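# Move large case into the other pallet's empty corner

## Task

Take the large case that sits near the -y end of the track beside two smaller cases and place it in the free corner of the other pallet, the one holding three cases; those three may be shifted to make space. The two smaller cases must finish exactly where they started. No case may overhang its pallet's edge by more than about a finger's width. A case that falls to the floor may be picked up again but has to finish lid up. At the end the tools must have released everything and moved away, and the result must hold with no help from the robot. cam_pallet_north views the -y end and cam_pallet_south the +y end; in both, +y runs roughly rightward.

## Robot and tools

ROBOT. Two arms, left_arm and right_arm, each on its own carriage on one track along y at x = 0. left_rail carries left_arm on the +y half (position_m 0.6 to 3 m); right_rail carries right_arm on the -y half (position_m -3 to -0.6 m). Each base sits at x = 0, y = its carriage position, z = 0.04 m, facing +x. The names left and right do not match image sides. Each arm ends in a vacuum tool with four cups in two channels: channel a cups at y = -104.5 mm, channel b at y = +104.5 mm, both at x = -62 and +62 mm from the cup point, cups facing the cup point's +z. The rims cover 227 mm in x by 312 mm in y.

FRAME. Reported poses use a table-fixed frame: table top z = 0, +z up, +x the way the arms face, +y to their left, y = 0 mid-track. The table starts at x = 0.50 m and exists only for y from -0.90 to 0.90 m; beyond that the floor is at z = -0.53 m. Printed cup point positions can be slightly off, more at long reach.

execute_actions takes {"actions": [...]}, run in order; an empty list just returns state and images. Each action may hold "rows", "steps", "until", "left_rail", "right_rail".
- rows: up to 15 rows, one per control step of 1/30 s. Every row is one list of 16 numbers in [-1, 1] covering both arms: left dx, dy, dz, rx, ry, rz, suction_a, suction_b, then right dx, dy, dz, rx, ry, rz, suction_a, suction_b. The six motion numbers are an offset, not a pose: a target relative to where that cup point measured at the action's start (for a call's first action, the last reported pose), expressed in the cup point's own axes. Every row is relative to that same start, not to the prior row. Scale: 1.0 = 0.6 m or 180 degrees; rx, ry, rz form one rotation vector. Per step the target is clipped to 100 mm and 16 degrees from the measured pose. Suction values: above 0.01 is on, 0 is off, and they persist; repeat the last values to leave a tool unchanged, since 0 is itself a command.
- steps: 1 to 450, at least the number of rows, default 15. After the rows end, arms keep heading to the last row's target, so give long moves enough steps; a move cut short may not finish, so send the remainder next action.
- until: ends the action early once all conditions hold, e.g. {"left_rail": {"position_status": ["!=", "moving"]}}; numbers need a comparison (=, !=, <, <=, >, >=). {"all": {"status": "ended"}} waits until nothing is moving; {"any": {"status": "ended"}} waits for one running motion to end. It does not halt arms.
- left_rail / right_rail: position_m (absolute place on the track, metres) and speed_m_s (0.01 to 1, starts at 1, persists), or {"stop": true}. Rows never move carriages, but a carriage still travelling adds its remaining travel to its arm's tool position. Drive, wait with until on position_status, then move the tool. Acceleration is 2 m/s2. Any out-of-range value or unknown word rejects the whole call.

RAIL STATUS. done, moving, stopped; contact_stop (blocked, may roll back, reread position); time_out (check what holds it, resend); stopped_with_arm (its arm was held back or halted: send followable rows, then resend); stopped_for_other_arm (no room to stop clear of the other arm: once still, resend; if repeated, move an arm away, wait 30 steps, resend). position_answer not_taken means resend after the carriage stands.

RESULTS. State line gives each cup point's end_effector_position (m), end_effector_quat_wxyz and velocities. Hand target lines show the current aim. Joint positions/velocities list rail, shoulder pan, shoulder lift, elbow, wrist 1, wrist 2, wrist 3. Wrist force and Wrist torque are in the tool's own axes, noisy, offset up to about 10 N, saturating near 200 N; no reading is normal at first. "pose unreachable" means the clearance check altered or blocked that arm's command (stricter while a carriage moves). suction_measured_a/b: 0 unsealed, 0.83+ on airtight surfaces, lower with leaks, settling within about 1.3 s; part_present_a/b turn 1 above 0.09 and 0 below 0.07.

GRIPPING. Press both cups of a channel fully onto a flat smooth face; edges, holes or gaps under a cup spoil that channel. Cardboard leaks. Cups compress up to 21 mm. Pull is about 381 N per cup at 0.7. To release: lower in tiny steps until contact, then in one action switch both channels off and back straight away. A cup stuck on the table is freed by switching it off. While a part is present the controller assumes 11.5 kg carried.

CAUTIONS. Keep offsets growing gradually (about 0.01 per row) to avoid shaking a case loose; move held cases slowly and centred. Never let arms, tools, cameras, carriages or a held case press or strike the other arm. For a handover: set down, giver off first, lift giver clear, then the other takes it. Torque beyond the load limits (pan/lift 701, elbow 411, wrists 101 N m) or 400 N outside force halts that arm for 10 s. Do not push anything out of the work area or drop cases.

zoom_image: camera (cam_high, cam_low, cam_pallet_north, cam_pallet_south, cam_left_wrist, cam_right_wrist) and region [x0, y0, x1, y1] in pixels, at most 504 by 504. Images: the first four are 672x504, wrist cameras 504x504.

finished_scene: scene = the current scene's number; irreversible, ends the scene after the last command has been held. Call it only when cases rest correctly and tools are released and clear.

Each tool is called after "Emit:" by a JSON object that holds its "name" and its "arguments", one argument or row to a line.

## Session

Emit:
{"name": "execute_actions", "arguments": {
  "actions": []
}}

Scene clock: 0.00 s.
left_arm: end_effector_position=(+0.8506, +0.7342, +0.4416) suction_measured_a=0.01 part_present_a=0 suction_measured_b=0.01 part_present_b=0 end_effector_quat_wxyz=(+0.001, +0.001, +1.000, -0.001) end_effector_velocity=(+0.000, -0.000, -0.000) end_effector_angular_velocity=(+0.000, +0.000, -0.000) | right_arm: end_effector_position=(+0.8511, -2.5715, +0.4407) suction_measured_a=0.00 part_present_a=0 suction_measured_b=0.00 part_present_b=0 end_effector_quat_wxyz=(+0.001, +0.001, +1.000, -0.001) end_effector_velocity=(-0.000, +0.000, +0.000) end_effector_angular_velocity=(-0.000, -0.000, +0.000)
Joint positions: left_arm=[ 0.736 -0.24  -1.499  2.091 -2.165 -1.573  1.333] | right_arm=[-2.57  -0.239 -1.497  2.091 -2.165 -1.572  1.333]
Joint velocities: left_arm=[ 0. -0.  0. -0.  0. -0. -0.] | right_arm=[ 0.  0. -0.  0.  0. -0.  0.]
Wrist force (N, on the end effector, along its own x y z axes, offset not removed): no reading
Wrist torque (N m, same axes, about the end effector's origin, offset not removed): no reading
Hand target (left_arm): +0.851, +0.734, +0.442; +0.001, +0.001, +1.000, -0.001
Hand target (right_arm): +0.851, -2.572, +0.441; +0.001, +0.001, +1.000, -0.001
left_rail: position_m=0.736 position_m_goal=0.736 speed_m_s=1.00 position_status=done position_answer=taken refusals=0
right_rail: position_m=-2.570 position_m_goal=-2.570 speed_m_s=1.00 position_status=done position_answer=taken refusals=0

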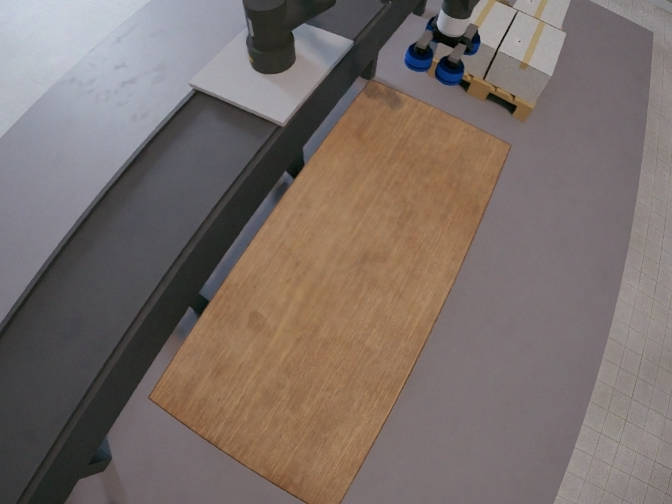

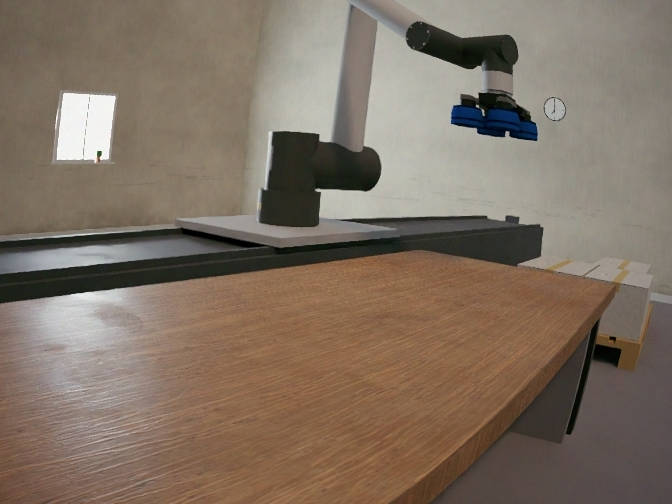

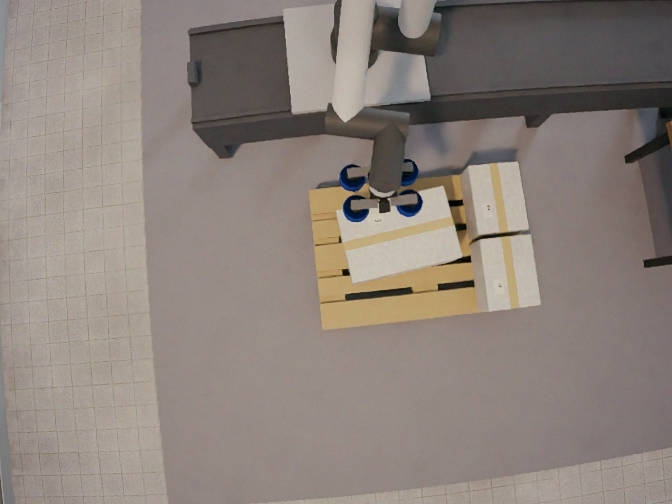

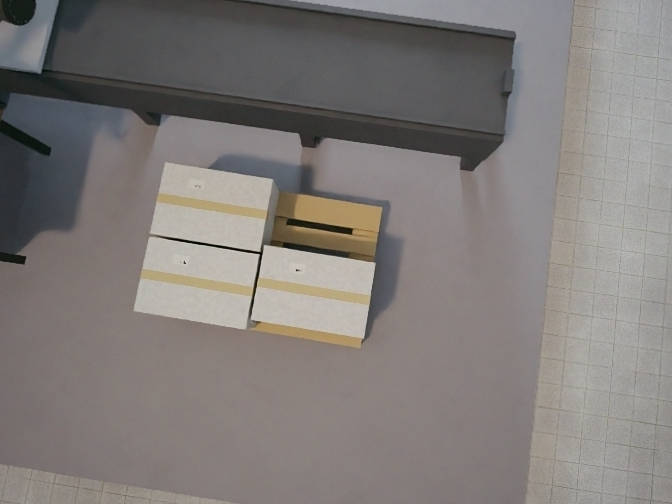

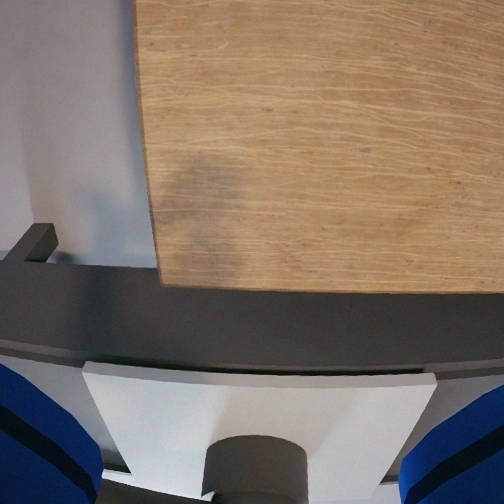

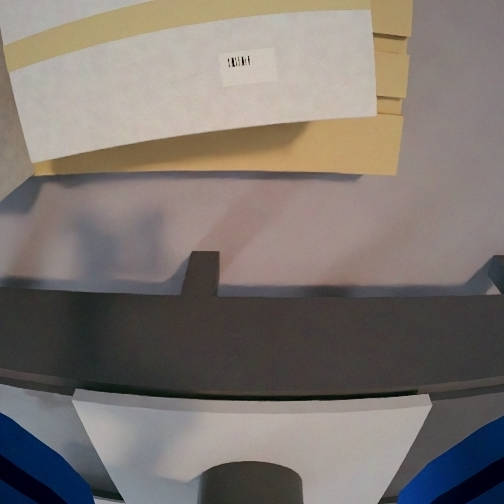

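Emit:
{"name": "execute_actions", "arguments": {
  "actions": [
    {"rows":[[0,0,0,0,0,0,0,0,-0.23,0.28,0.65,0,0,0,0,0]],"steps":75}
  ]
}}

Scene clock: 2.67 s.
left_arm: end_effector_position=(+0.8506, +0.7342, +0.4416) suction_measured_a=0.01 part_present_a=0 suction_measured_b=0.01 part_present_b=0 end_effector_quat_wxyz=(+0.001, +0.001, +1.000, -0.001) end_effector_velocity=(-0.000, -0.000, +0.000) end_effector_angular_velocity=(-0.000, -0.000, +0.000) | right_arm: end_effector_position=(+0.9895, -2.4034, +0.0502) suction_measured_a=0.00 part_present_a=0 suction_measured_b=0.00 part_present_b=0 end_effector_quat_wxyz=(+0.001, +0.001, +1.000, -0.001) end_effector_velocity=(+0.000, +0.000, -0.000) end_effector_angular_velocity=(+0.000, +0.000, +0.000)
Joint positions: left_arm=[ 0.736 -0.24  -1.499  2.091 -2.165 -1.573  1.333] | right_arm=[-2.57  -0.034 -0.967  2.062 -2.667 -1.572  1.539]
Joint velocities: left_arm=[ 0. -0. -0.  0. -0. -0. -0.] | right_arm=[ 0.  0.  0. -0. -0. -0.  0.]
Wrist force (N, on the end effector, along its own x y z axes, offset not removed): left_arm=[2.5 -3.8 -7.1] | right_arm=[-5.9 1.9 2.4]
Wrist torque (N m, same axes, about the end effector's origin, offset not removed): left_arm=[-0.22 -0.57 0.25] | right_arm=[0.17 -0.04 -0.09]
Hand target (left_arm): +0.851, +0.734, +0.442; +0.001, +0.001, +1.000, -0.001
Hand target (right_arm): +0.989, -2.403, +0.050; +0.001, +0.001, +1.000, -0.001
Off the commanded pose (left_arm): 0.000 m, 0 deg.
Off the commanded pose (right_arm): 0.001 m, 0 deg.
left_rail: position_m=0.736 position_m_goal=0.736 speed_m_s=1.00 position_status=done position_answer=taken refusals=0
right_rail: position_m=-2.570 position_m_goal=-2.570 speed_m_s=1.00 position_status=done position_answer=taken refusals=0

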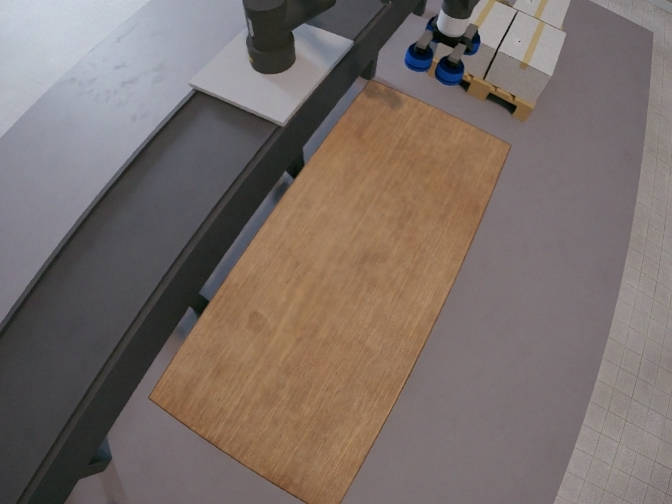

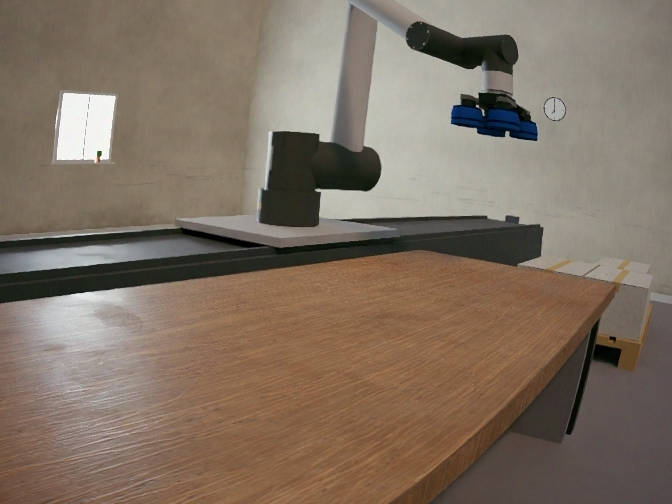

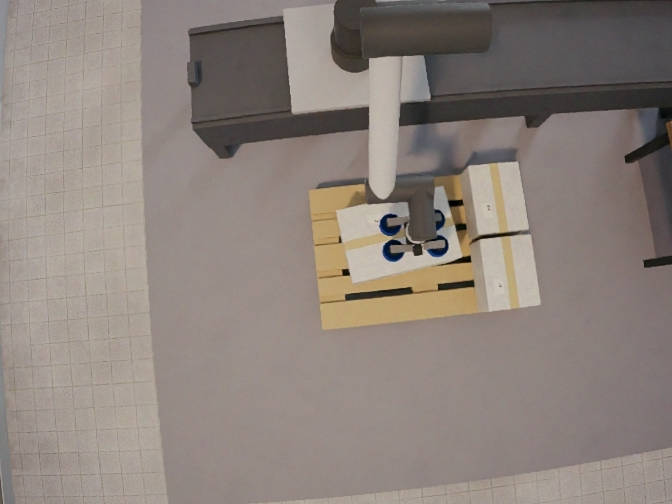

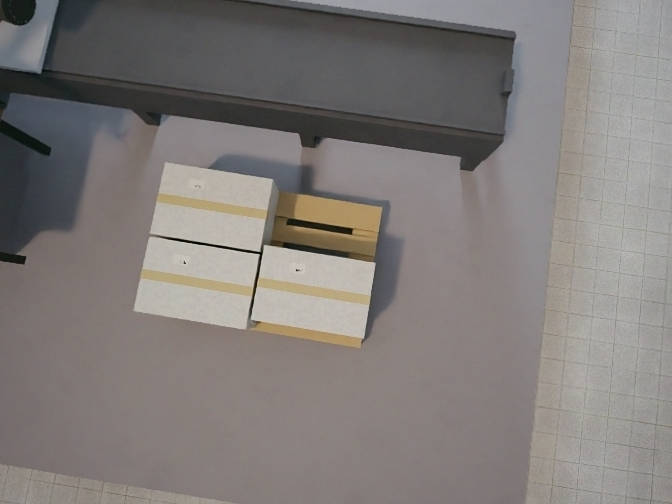

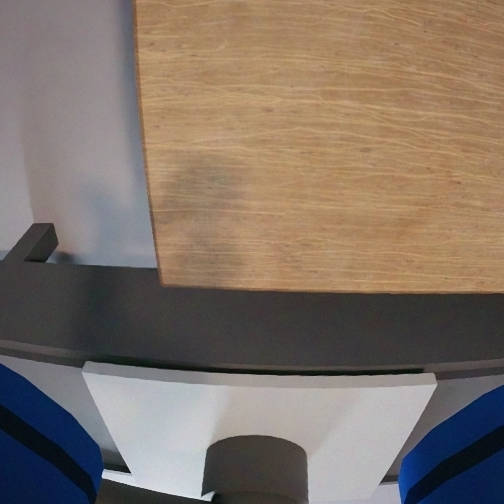

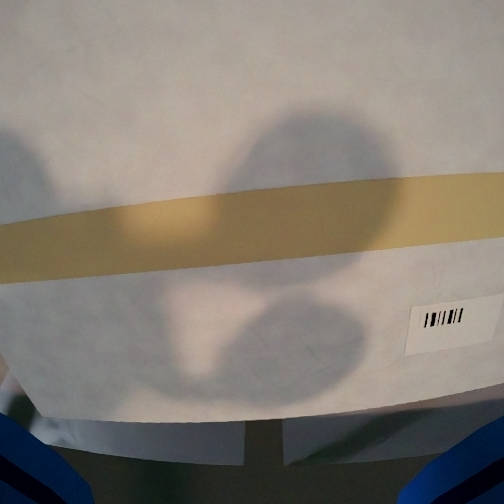

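Emit:
{"name": "execute_actions", "arguments": {
  "actions": [
    {"rows":[[0,0,0,0,0,0,0,0,0,-0.08,0.1,0,0,-0.04,1,1]],"steps":40}
  ]
}}

Emit:
{"name": "execute_actions", "arguments": {
  "actions": [
    {"rows":[[0,0,0,0,0,0,0,0,0,0,0.05,0,0,0,1,1]],"steps":30}
  ]
}}

Emit:
{"name": "execute_actions", "arguments": {
  "actions": [
    {"rows":[[0,0,0,0,0,0,0,0,0,0,0.05,0,0,0,1,1]],"steps":30}
  ]
}}

Scene clock: 4.17 s.
left_arm: end_effector_position=(+0.8506, +0.7342, +0.4416) suction_measured_a=0.01 part_present_a=0 suction_measured_b=0.01 part_present_b=0 end_effector_quat_wxyz=(+0.001, +0.001, +1.000, -0.001) end_effector_velocity=(+0.000, -0.000, -0.000) end_effector_angular_velocity=(+0.000, +0.000, -0.000) | right_arm: end_effector_position=(+0.9894, -2.4514, -0.0099) suction_measured_a=0.00 part_present_a=0 suction_measured_b=0.00 part_present_b=0 end_effector_quat_wxyz=(+0.001, -0.062, +0.998, -0.001) end_effector_velocity=(-0.000, -0.000, -0.000) end_effector_angular_velocity=(+0.000, +0.000, +0.000)
Joint positions: left_arm=[ 0.736 -0.24  -1.499  2.091 -2.165 -1.573  1.333] | right_arm=[-2.57  -0.083 -0.899  2.076 -2.749 -1.572  1.364]
Joint velocities: left_arm=[ 0. -0.  0. -0.  0.  0. -0.] | right_arm=[ 0. -0.  0.  0. -0.  0. -0.]
Wrist force (N, on the end effector, along its own x y z axes, offset not removed): left_arm=[2.4 -4.2 -5.3] | right_arm=[-7.3 6.1 2.4]
Wrist torque (N m, same axes, about the end effector's origin, offset not removed): left_arm=[-0.57 -0.33 0.36] | right_arm=[0.71 0.20 -0.11]
Hand target (left_arm): +0.851, +0.734, +0.442; +0.001, +0.001, +1.000, -0.001
Hand target (right_arm): +0.989, -2.451, -0.010; +0.001, -0.062, +0.998, -0.001
Off the commanded pose (left_arm): 0.000 m, 0 deg.
Off the commanded pose (right_arm): 0.000 m, 0 deg.
left_rail: position_m=0.736 position_m_goal=0.736 speed_m_s=1.00 position_status=done position_answer=taken refusals=0
right_rail: position_m=-2.570 position_m_goal=-2.570 speed_m_s=1.00 position_status=done position_answer=taken refusals=0

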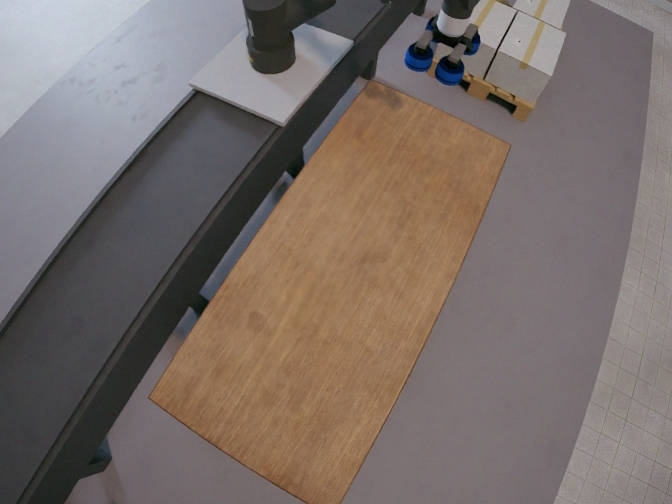

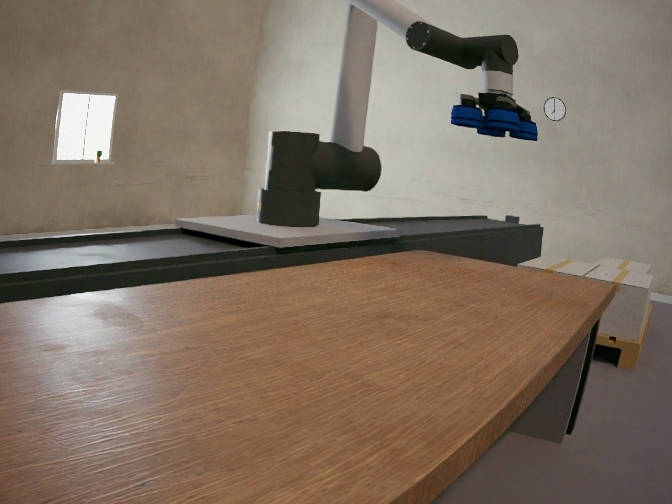

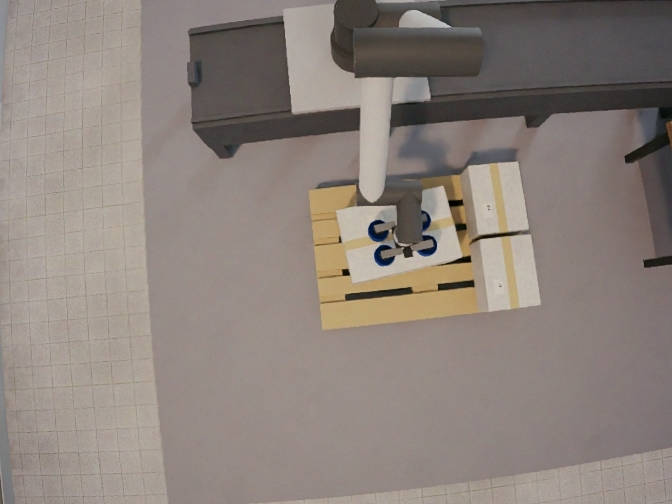

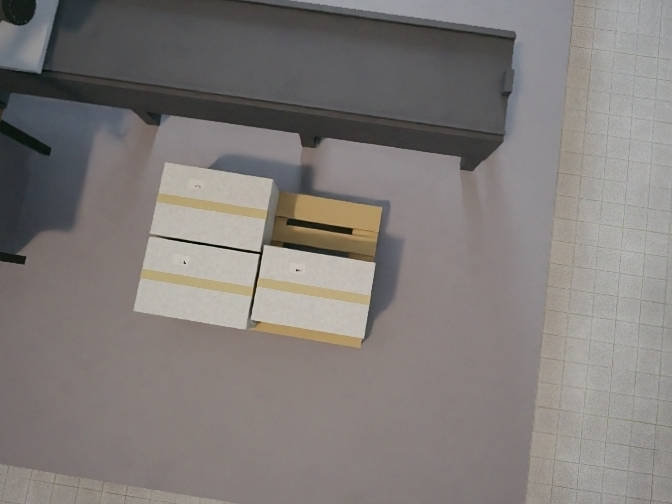

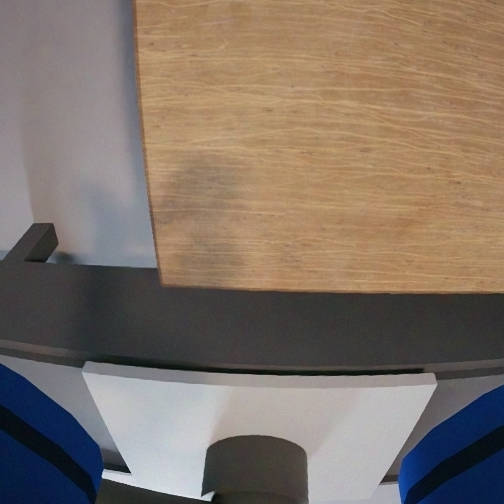

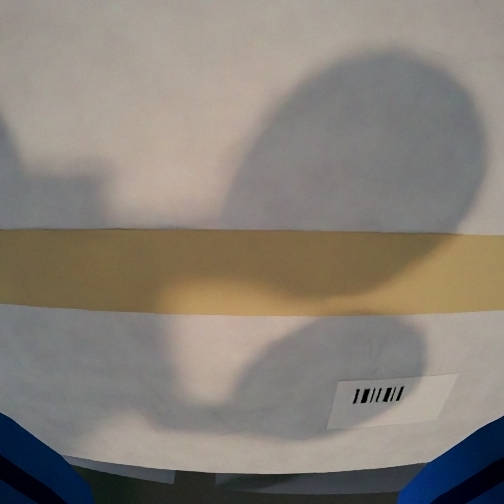

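Scene clock: 5.17 s.
left_arm: end_effector_position=(+0.8506, +0.7342, +0.4416) suction_measured_a=0.01 part_present_a=0 suction_measured_b=0.01 part_present_b=0 end_effector_quat_wxyz=(+0.001, +0.001, +1.000, -0.001) end_effector_velocity=(+0.000, -0.000, -0.000) end_effector_angular_velocity=(+0.000, +0.000, -0.000) | right_arm: end_effector_position=(+0.9894, -2.4514, -0.0399) suction_measured_a=0.00 part_present_a=0 suction_measured_b=0.00 part_present_b=0 end_effector_quat_wxyz=(+0.001, -0.062, +0.998, -0.001) end_effector_velocity=(+0.000, -0.000, -0.000) end_effector_angular_velocity=(+0.000, +0.000, -0.000)
Joint positions: left_arm=[ 0.736 -0.24  -1.499  2.091 -2.165 -1.573  1.333] | right_arm=[-2.57  -0.083 -0.862  2.075 -2.785 -1.572  1.364]
Joint velocities: left_arm=[ 0. -0.  0. -0.  0. -0.  0.] | right_arm=[ 0.  0.  0. -0. -0. -0.  0.]
Wrist force (N, on the end effector, along its own x y z axes, offset not removed): left_arm=[2.0 -1.3 -1.2] | right_arm=[-7.0 3.7 0.9]
Wrist torque (N m, same axes, about the end effector's origin, offset not removed): left_arm=[-0.05 -0.42 0.08] | right_arm=[0.47 0.15 -0.20]
Hand target (left_arm): +0.851, +0.734, +0.442; +0.001, +0.001, +1.000, -0.001
Hand target (right_arm): +0.989, -2.451, -0.040; +0.001, -0.062, +0.998, -0.001
Off the commanded pose (left_arm): 0.000 m, 0 deg.
Off the commanded pose (right_arm): 0.000 m, 0 deg.
left_rail: position_m=0.736 position_m_goal=0.736 speed_m_s=1.00 position_status=done position_answer=taken refusals=0
right_rail: position_m=-2.570 position_m_goal=-2.570 speed_m_s=1.00 position_status=done position_answer=taken refusals=0

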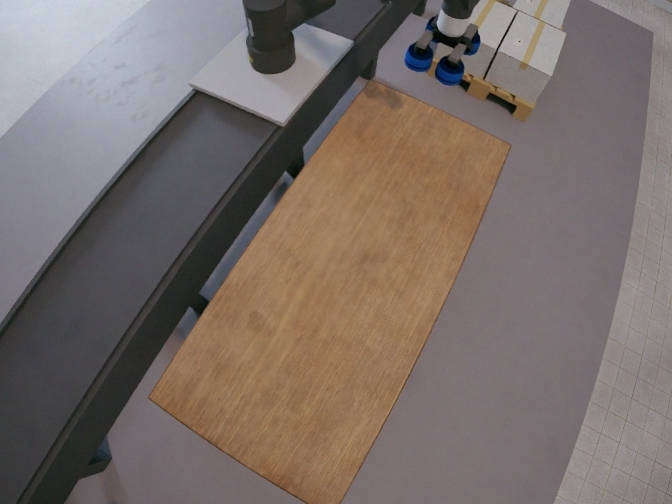

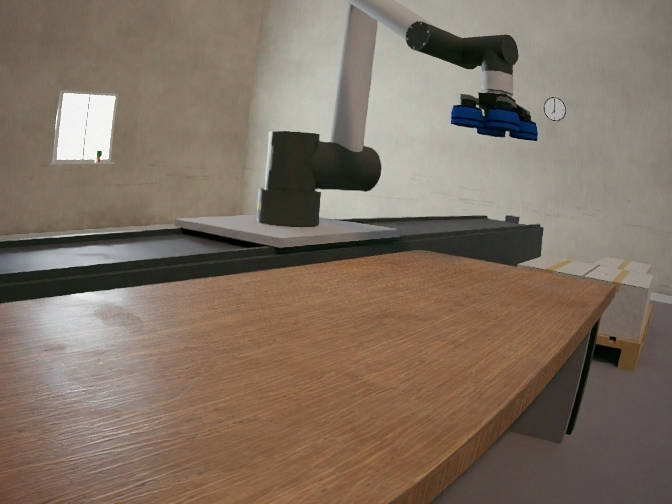

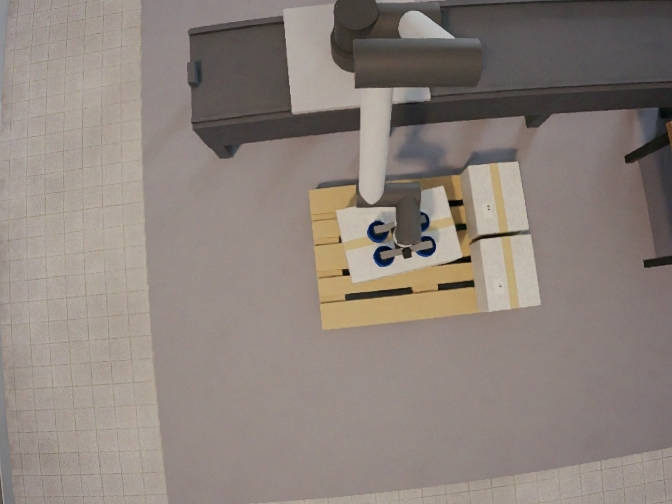

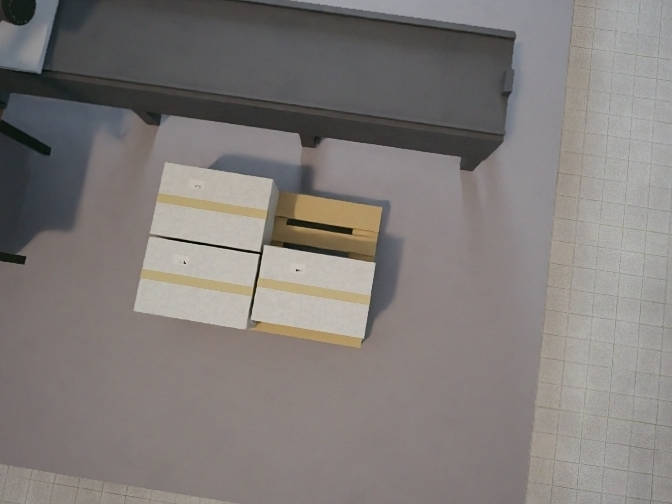

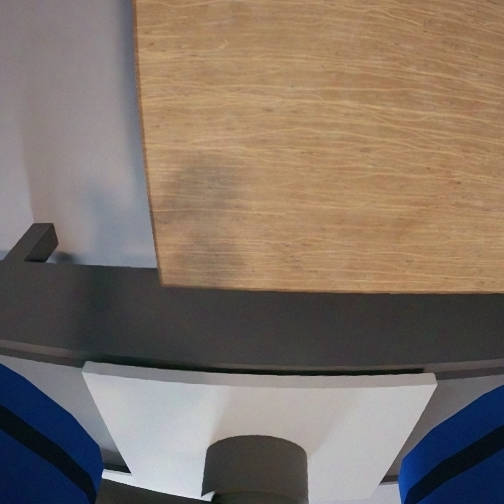

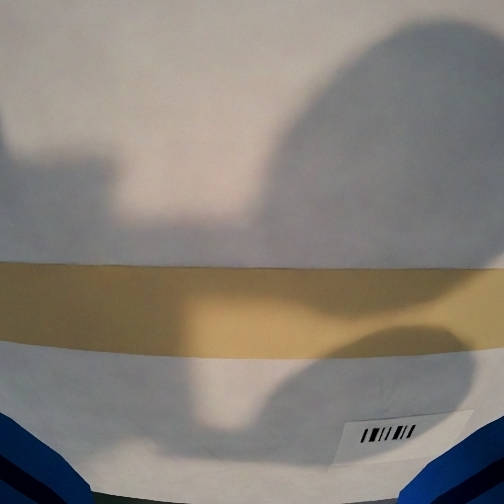

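Scene clock: 6.17 s.
left_arm: end_effector_position=(+0.8506, +0.7342, +0.4416) suction_measured_a=0.01 part_present_a=0 suction_measured_b=0.01 part_present_b=0 end_effector_quat_wxyz=(+0.001, +0.001, +1.000, -0.001) end_effector_velocity=(-0.000, +0.000, +0.000) end_effector_angular_velocity=(-0.000, -0.000, +0.000) | right_arm: end_effector_position=(+0.9894, -2.4514, -0.0699) suction_measured_a=0.00 part_present_a=0 suction_measured_b=0.00 part_present_b=0 end_effector_quat_wxyz=(+0.001, -0.062, +0.998, -0.001) end_effector_velocity=(-0.000, +0.000, -0.000) end_effector_angular_velocity=(+0.000, +0.000, +0.000)
Joint positions: left_arm=[ 0.736 -0.24  -1.499  2.091 -2.165 -1.573  1.333] | right_arm=[-2.57  -0.083 -0.825  2.073 -2.82  -1.572  1.364]
Joint velocities: left_arm=[ 0.  0. -0.  0. -0.  0. -0.] | right_arm=[ 0.  0.  0. -0. -0. -0. -0.]
Wrist force (N, on the end effector, along its own x y z axes, offset not removed): left_arm=[2.1 1.5 -3.9] | right_arm=[-5.9 7.5 1.3]
Wrist torque (N m, same axes, about the end effector's origin, offset not removed): left_arm=[0.27 -0.60 0.15] | right_arm=[0.92 0.00 -0.15]
Hand target (left_arm): +0.851, +0.734, +0.442; +0.001, +0.001, +1.000, -0.001
Hand target (right_arm): +0.989, -2.452, -0.070; +0.001, -0.062, +0.998, -0.001
Off the commanded pose (left_arm): 0.000 m, 0 deg.
Off the commanded pose (right_arm): 0.000 m, 0 deg.
left_rail: position_m=0.736 position_m_goal=0.736 speed_m_s=1.00 position_status=done position_answer=taken refusals=0
right_rail: position_m=-2.570 position_m_goal=-2.570 speed_m_s=1.00 position_status=done position_answer=taken refusals=0

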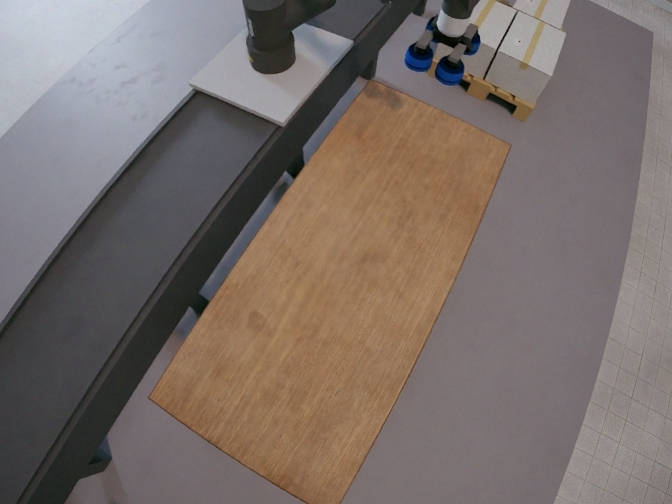

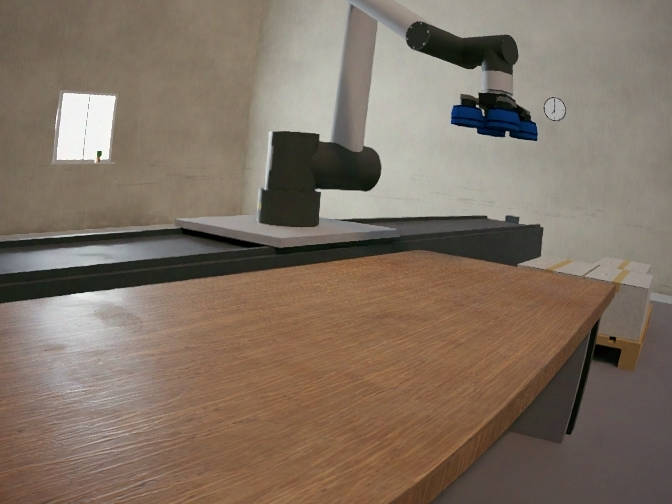

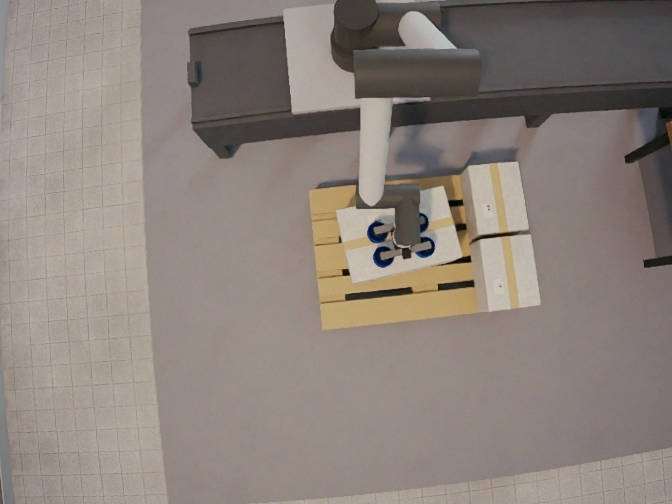

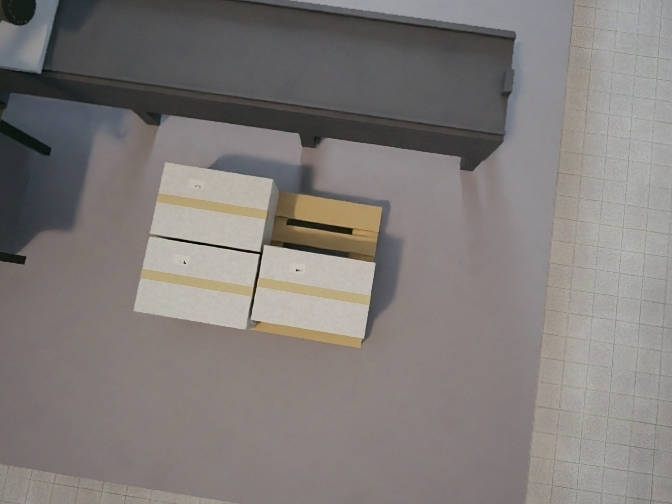

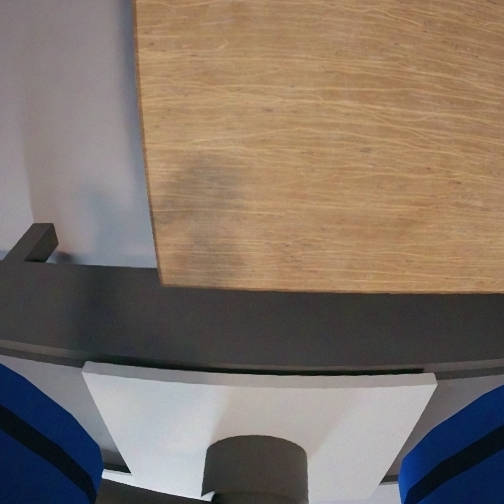

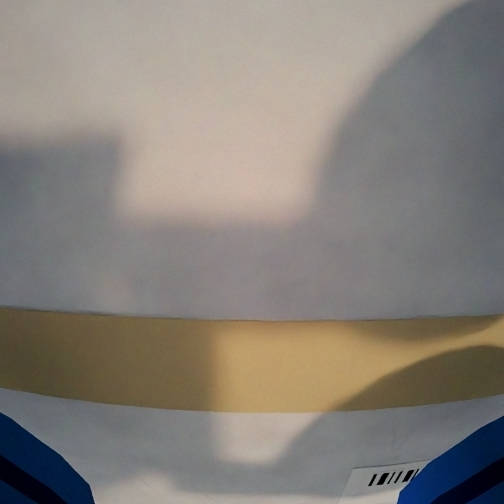

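Emit:
{"name": "execute_actions", "arguments": {
  "actions": [
    {"left_rail":{"position_m":2.0},"rows":[[0,0,0,0,0,0,0,0,0.04,0,0,0,0,0,1,1]],"steps":15},
    {"rows":[[0,0,0,0,0,0,0,0,0,0,0.05,0,0,0,1,1]],"steps":45}
  ]
}}

Scene clock: 8.27 s.
left_arm: end_effector_position=(+0.8506, +1.9985, +0.4416) suction_measured_a=0.01 part_present_a=0 suction_measured_b=0.01 part_present_b=0 end_effector_quat_wxyz=(+0.001, +0.001, +1.000, -0.001) end_effector_velocity=(-0.000, +0.000, +0.000) end_effector_angular_velocity=(-0.000, -0.000, +0.000) | right_arm: end_effector_position=(+0.9663, -2.4543, -0.1000) suction_measured_a=0.00 part_present_a=0 suction_measured_b=0.00 part_present_b=0 end_effector_quat_wxyz=(+0.001, -0.062, +0.998, -0.001) end_effector_velocity=(-0.000, +0.000, -0.000) end_effector_angular_velocity=(+0.000, +0.000, +0.000)
Joint positions: left_arm=[ 2.    -0.24  -1.499  2.091 -2.165 -1.573  1.333] | right_arm=[-2.57  -0.088 -0.795  2.104 -2.881 -1.572  1.359]
Joint velocities: left_arm=[ 0.  0. -0.  0. -0. -0.  0.] | right_arm=[ 0.  0.  0.  0. -0. -0. -0.]
Wrist force (N, on the end effector, along its own x y z axes, offset not removed): left_arm=[1.3 -3.1 -0.1] | right_arm=[-5.4 4.5 2.5]
Wrist torque (N m, same axes, about the end effector's origin, offset not removed): left_arm=[-0.29 -0.36 0.14] | right_arm=[0.44 -0.11 -0.09]
Hand target (left_arm): +0.851, +1.998, +0.442; +0.001, +0.001, +1.000, -0.001
Hand target (right_arm): +0.966, -2.454, -0.100; +0.001, -0.062, +0.998, -0.001
Off the commanded pose (left_arm): 0.000 m, 0 deg.
Off the commanded pose (right_arm): 0.000 m, 0 deg.
left_rail: position_m=2.000 position_m_goal=2.000 speed_m_s=1.00 position_status=done position_answer=taken refusals=0
right_rail: position_m=-2.570 position_m_goal=-2.570 speed_m_s=1.00 position_status=done position_answer=taken refusals=0

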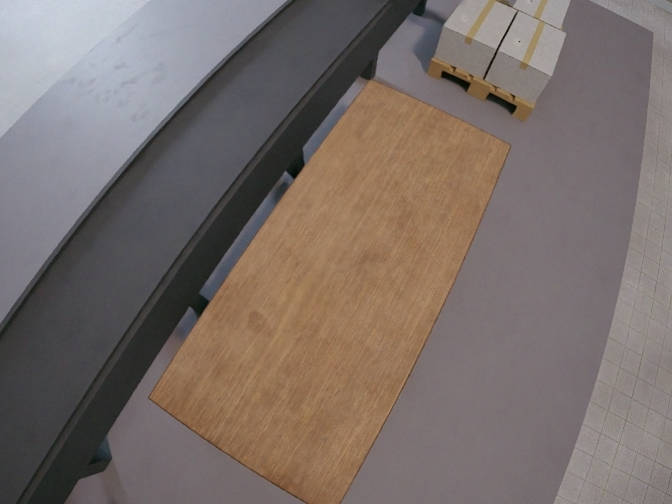

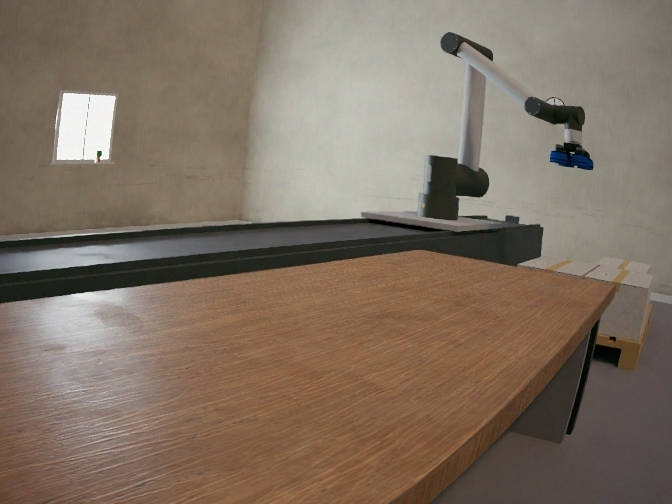

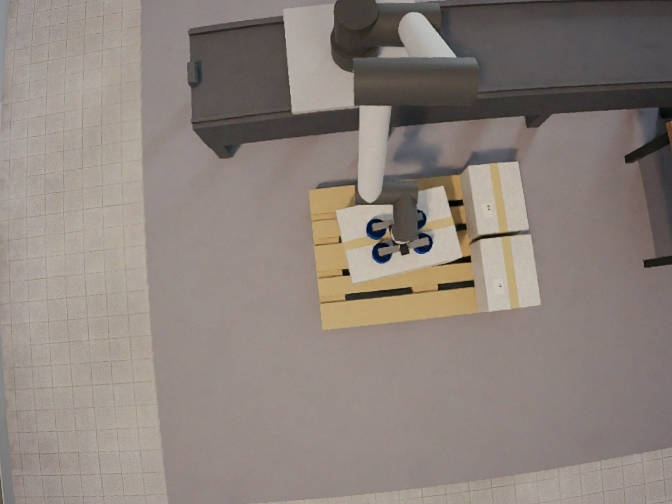

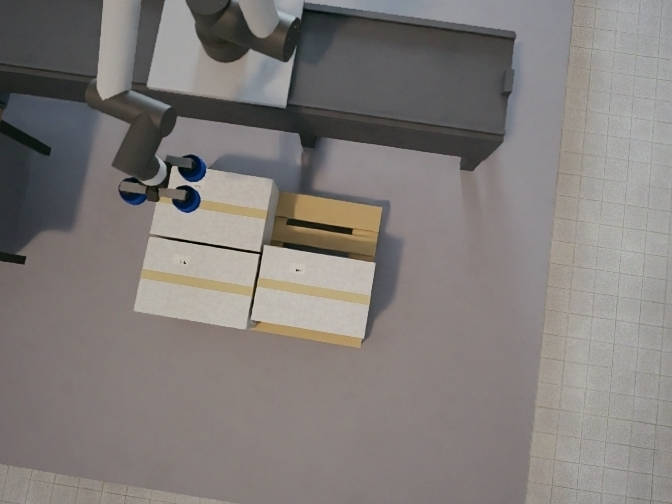

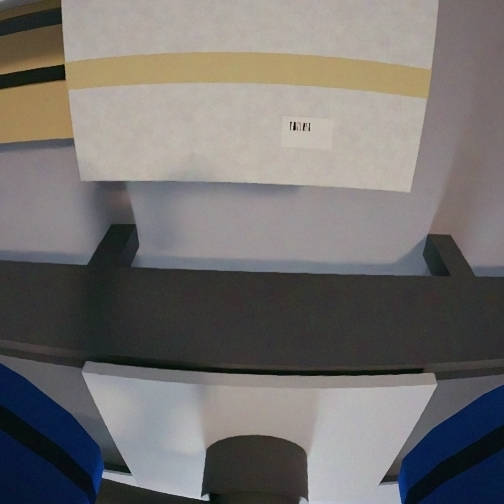

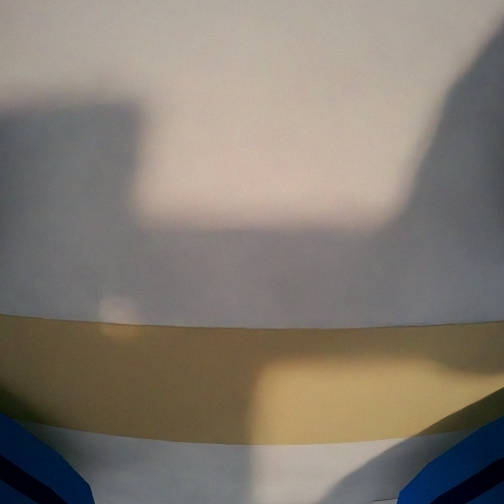

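Emit:
{"name": "execute_actions", "arguments": {
  "actions": [
    {"left_rail":{"position_m":2.56},"rows":[[-0.6,0,0.73,0,0,0,0,0,0,0,0.05,0,0,0,1,1]],"steps":75}
  ]
}}

Scene clock: 10.90 s.
left_arm: end_effector_position=(+1.2112, +2.5580, +0.0037) suction_measured_a=0.01 part_present_a=0 suction_measured_b=0.01 part_present_b=0 end_effector_quat_wxyz=(+0.001, +0.001, +1.000, -0.001) end_effector_velocity=(+0.000, +0.000, -0.000) end_effector_angular_velocity=(+0.000, +0.000, +0.000) | right_arm: end_effector_position=(+0.9662, -2.4543, -0.1300) suction_measured_a=0.94 part_present_a=1 suction_measured_b=0.94 part_present_b=1 end_effector_quat_wxyz=(+0.001, -0.062, +0.998, -0.001) end_effector_velocity=(+0.000, -0.000, -0.000) end_effector_angular_velocity=(-0.000, -0.000, -0.000)
Joint positions: left_arm=[ 2.56  -0.168 -0.783  1.734 -2.524 -1.573  1.405] | right_arm=[-2.57  -0.088 -0.756  2.098 -2.914 -1.572  1.359]
Joint velocities: left_arm=[ 0.  0.  0. -0.  0. -0. -0.] | right_arm=[ 0. -0.  0.  0. -0. -0.  0.]
Wrist force (N, on the end effector, along its own x y z axes, offset not removed): left_arm=[4.8 -0.6 0.5] | right_arm=[-7.3 5.6 32.5]
Wrist torque (N m, same axes, about the end effector's origin, offset not removed): left_arm=[0.05 -0.93 0.05] | right_arm=[-3.72 -3.64 -0.18]
Hand target (left_arm): +1.211, +2.558, +0.004; +0.001, +0.001, +1.000, -0.001
Hand target (right_arm): +0.966, -2.454, -0.130; +0.001, -0.062, +0.998, -0.001
Off the commanded pose (left_arm): 0.002 m, 0 deg.
Off the commanded pose (right_arm): 0.000 m, 0 deg.
left_rail: position_m=2.560 position_m_goal=2.560 speed_m_s=1.00 position_status=done position_answer=taken refusals=0
right_rail: position_m=-2.570 position_m_goal=-2.570 speed_m_s=1.00 position_status=done position_answer=taken refusals=0

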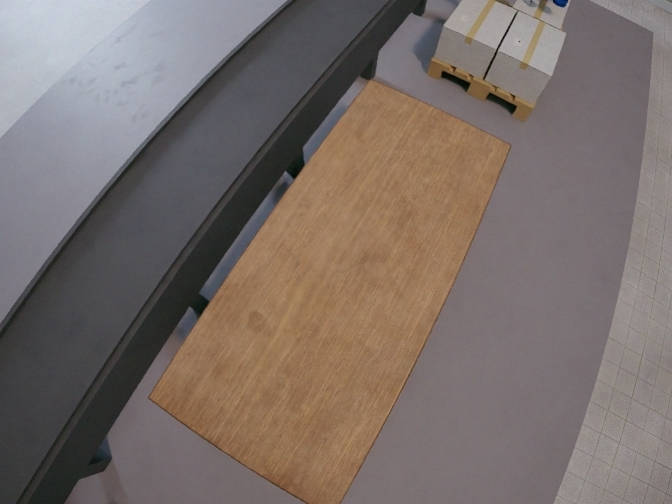

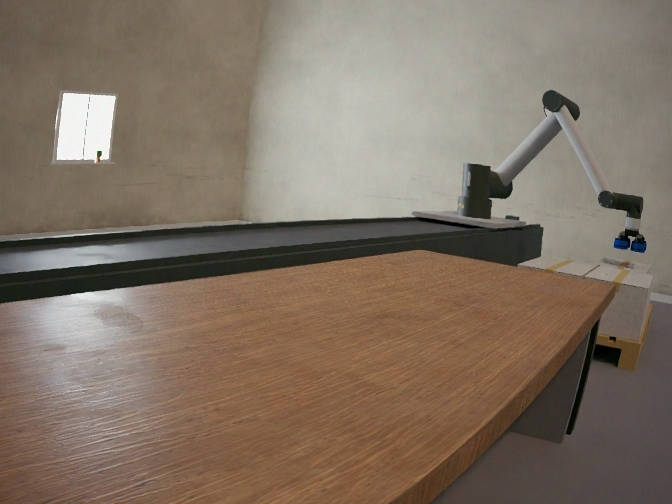

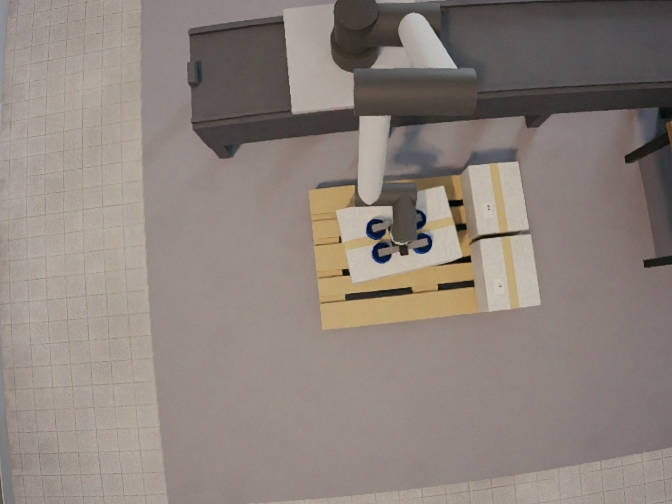

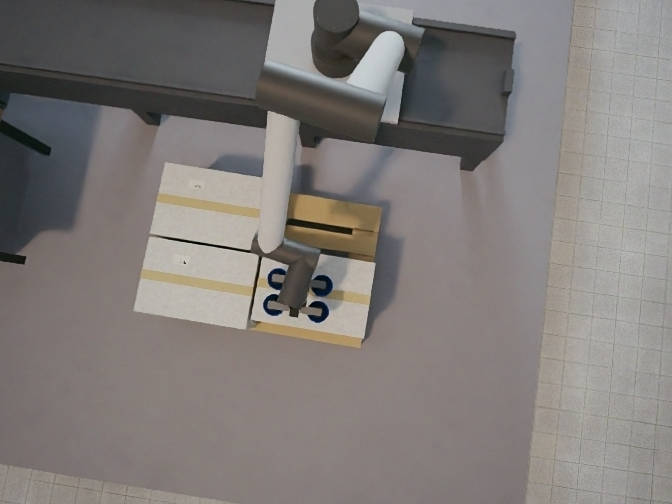

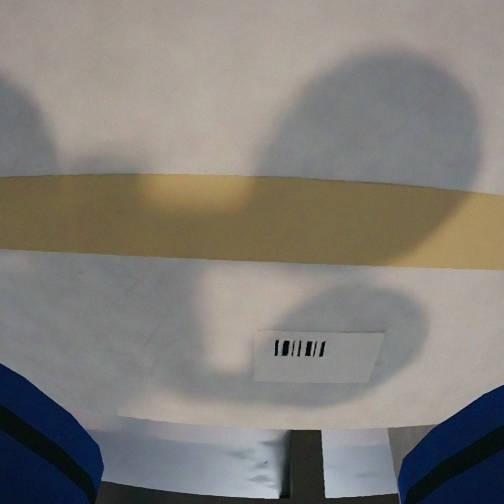

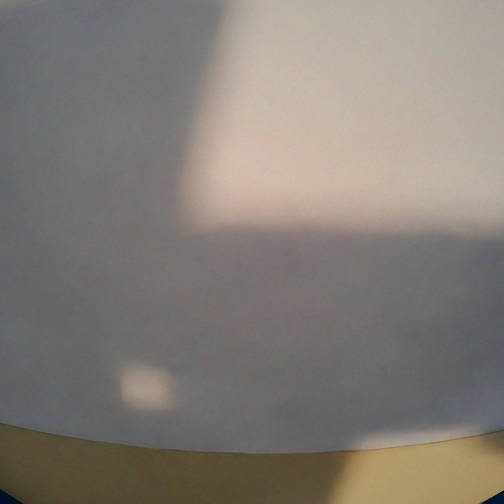

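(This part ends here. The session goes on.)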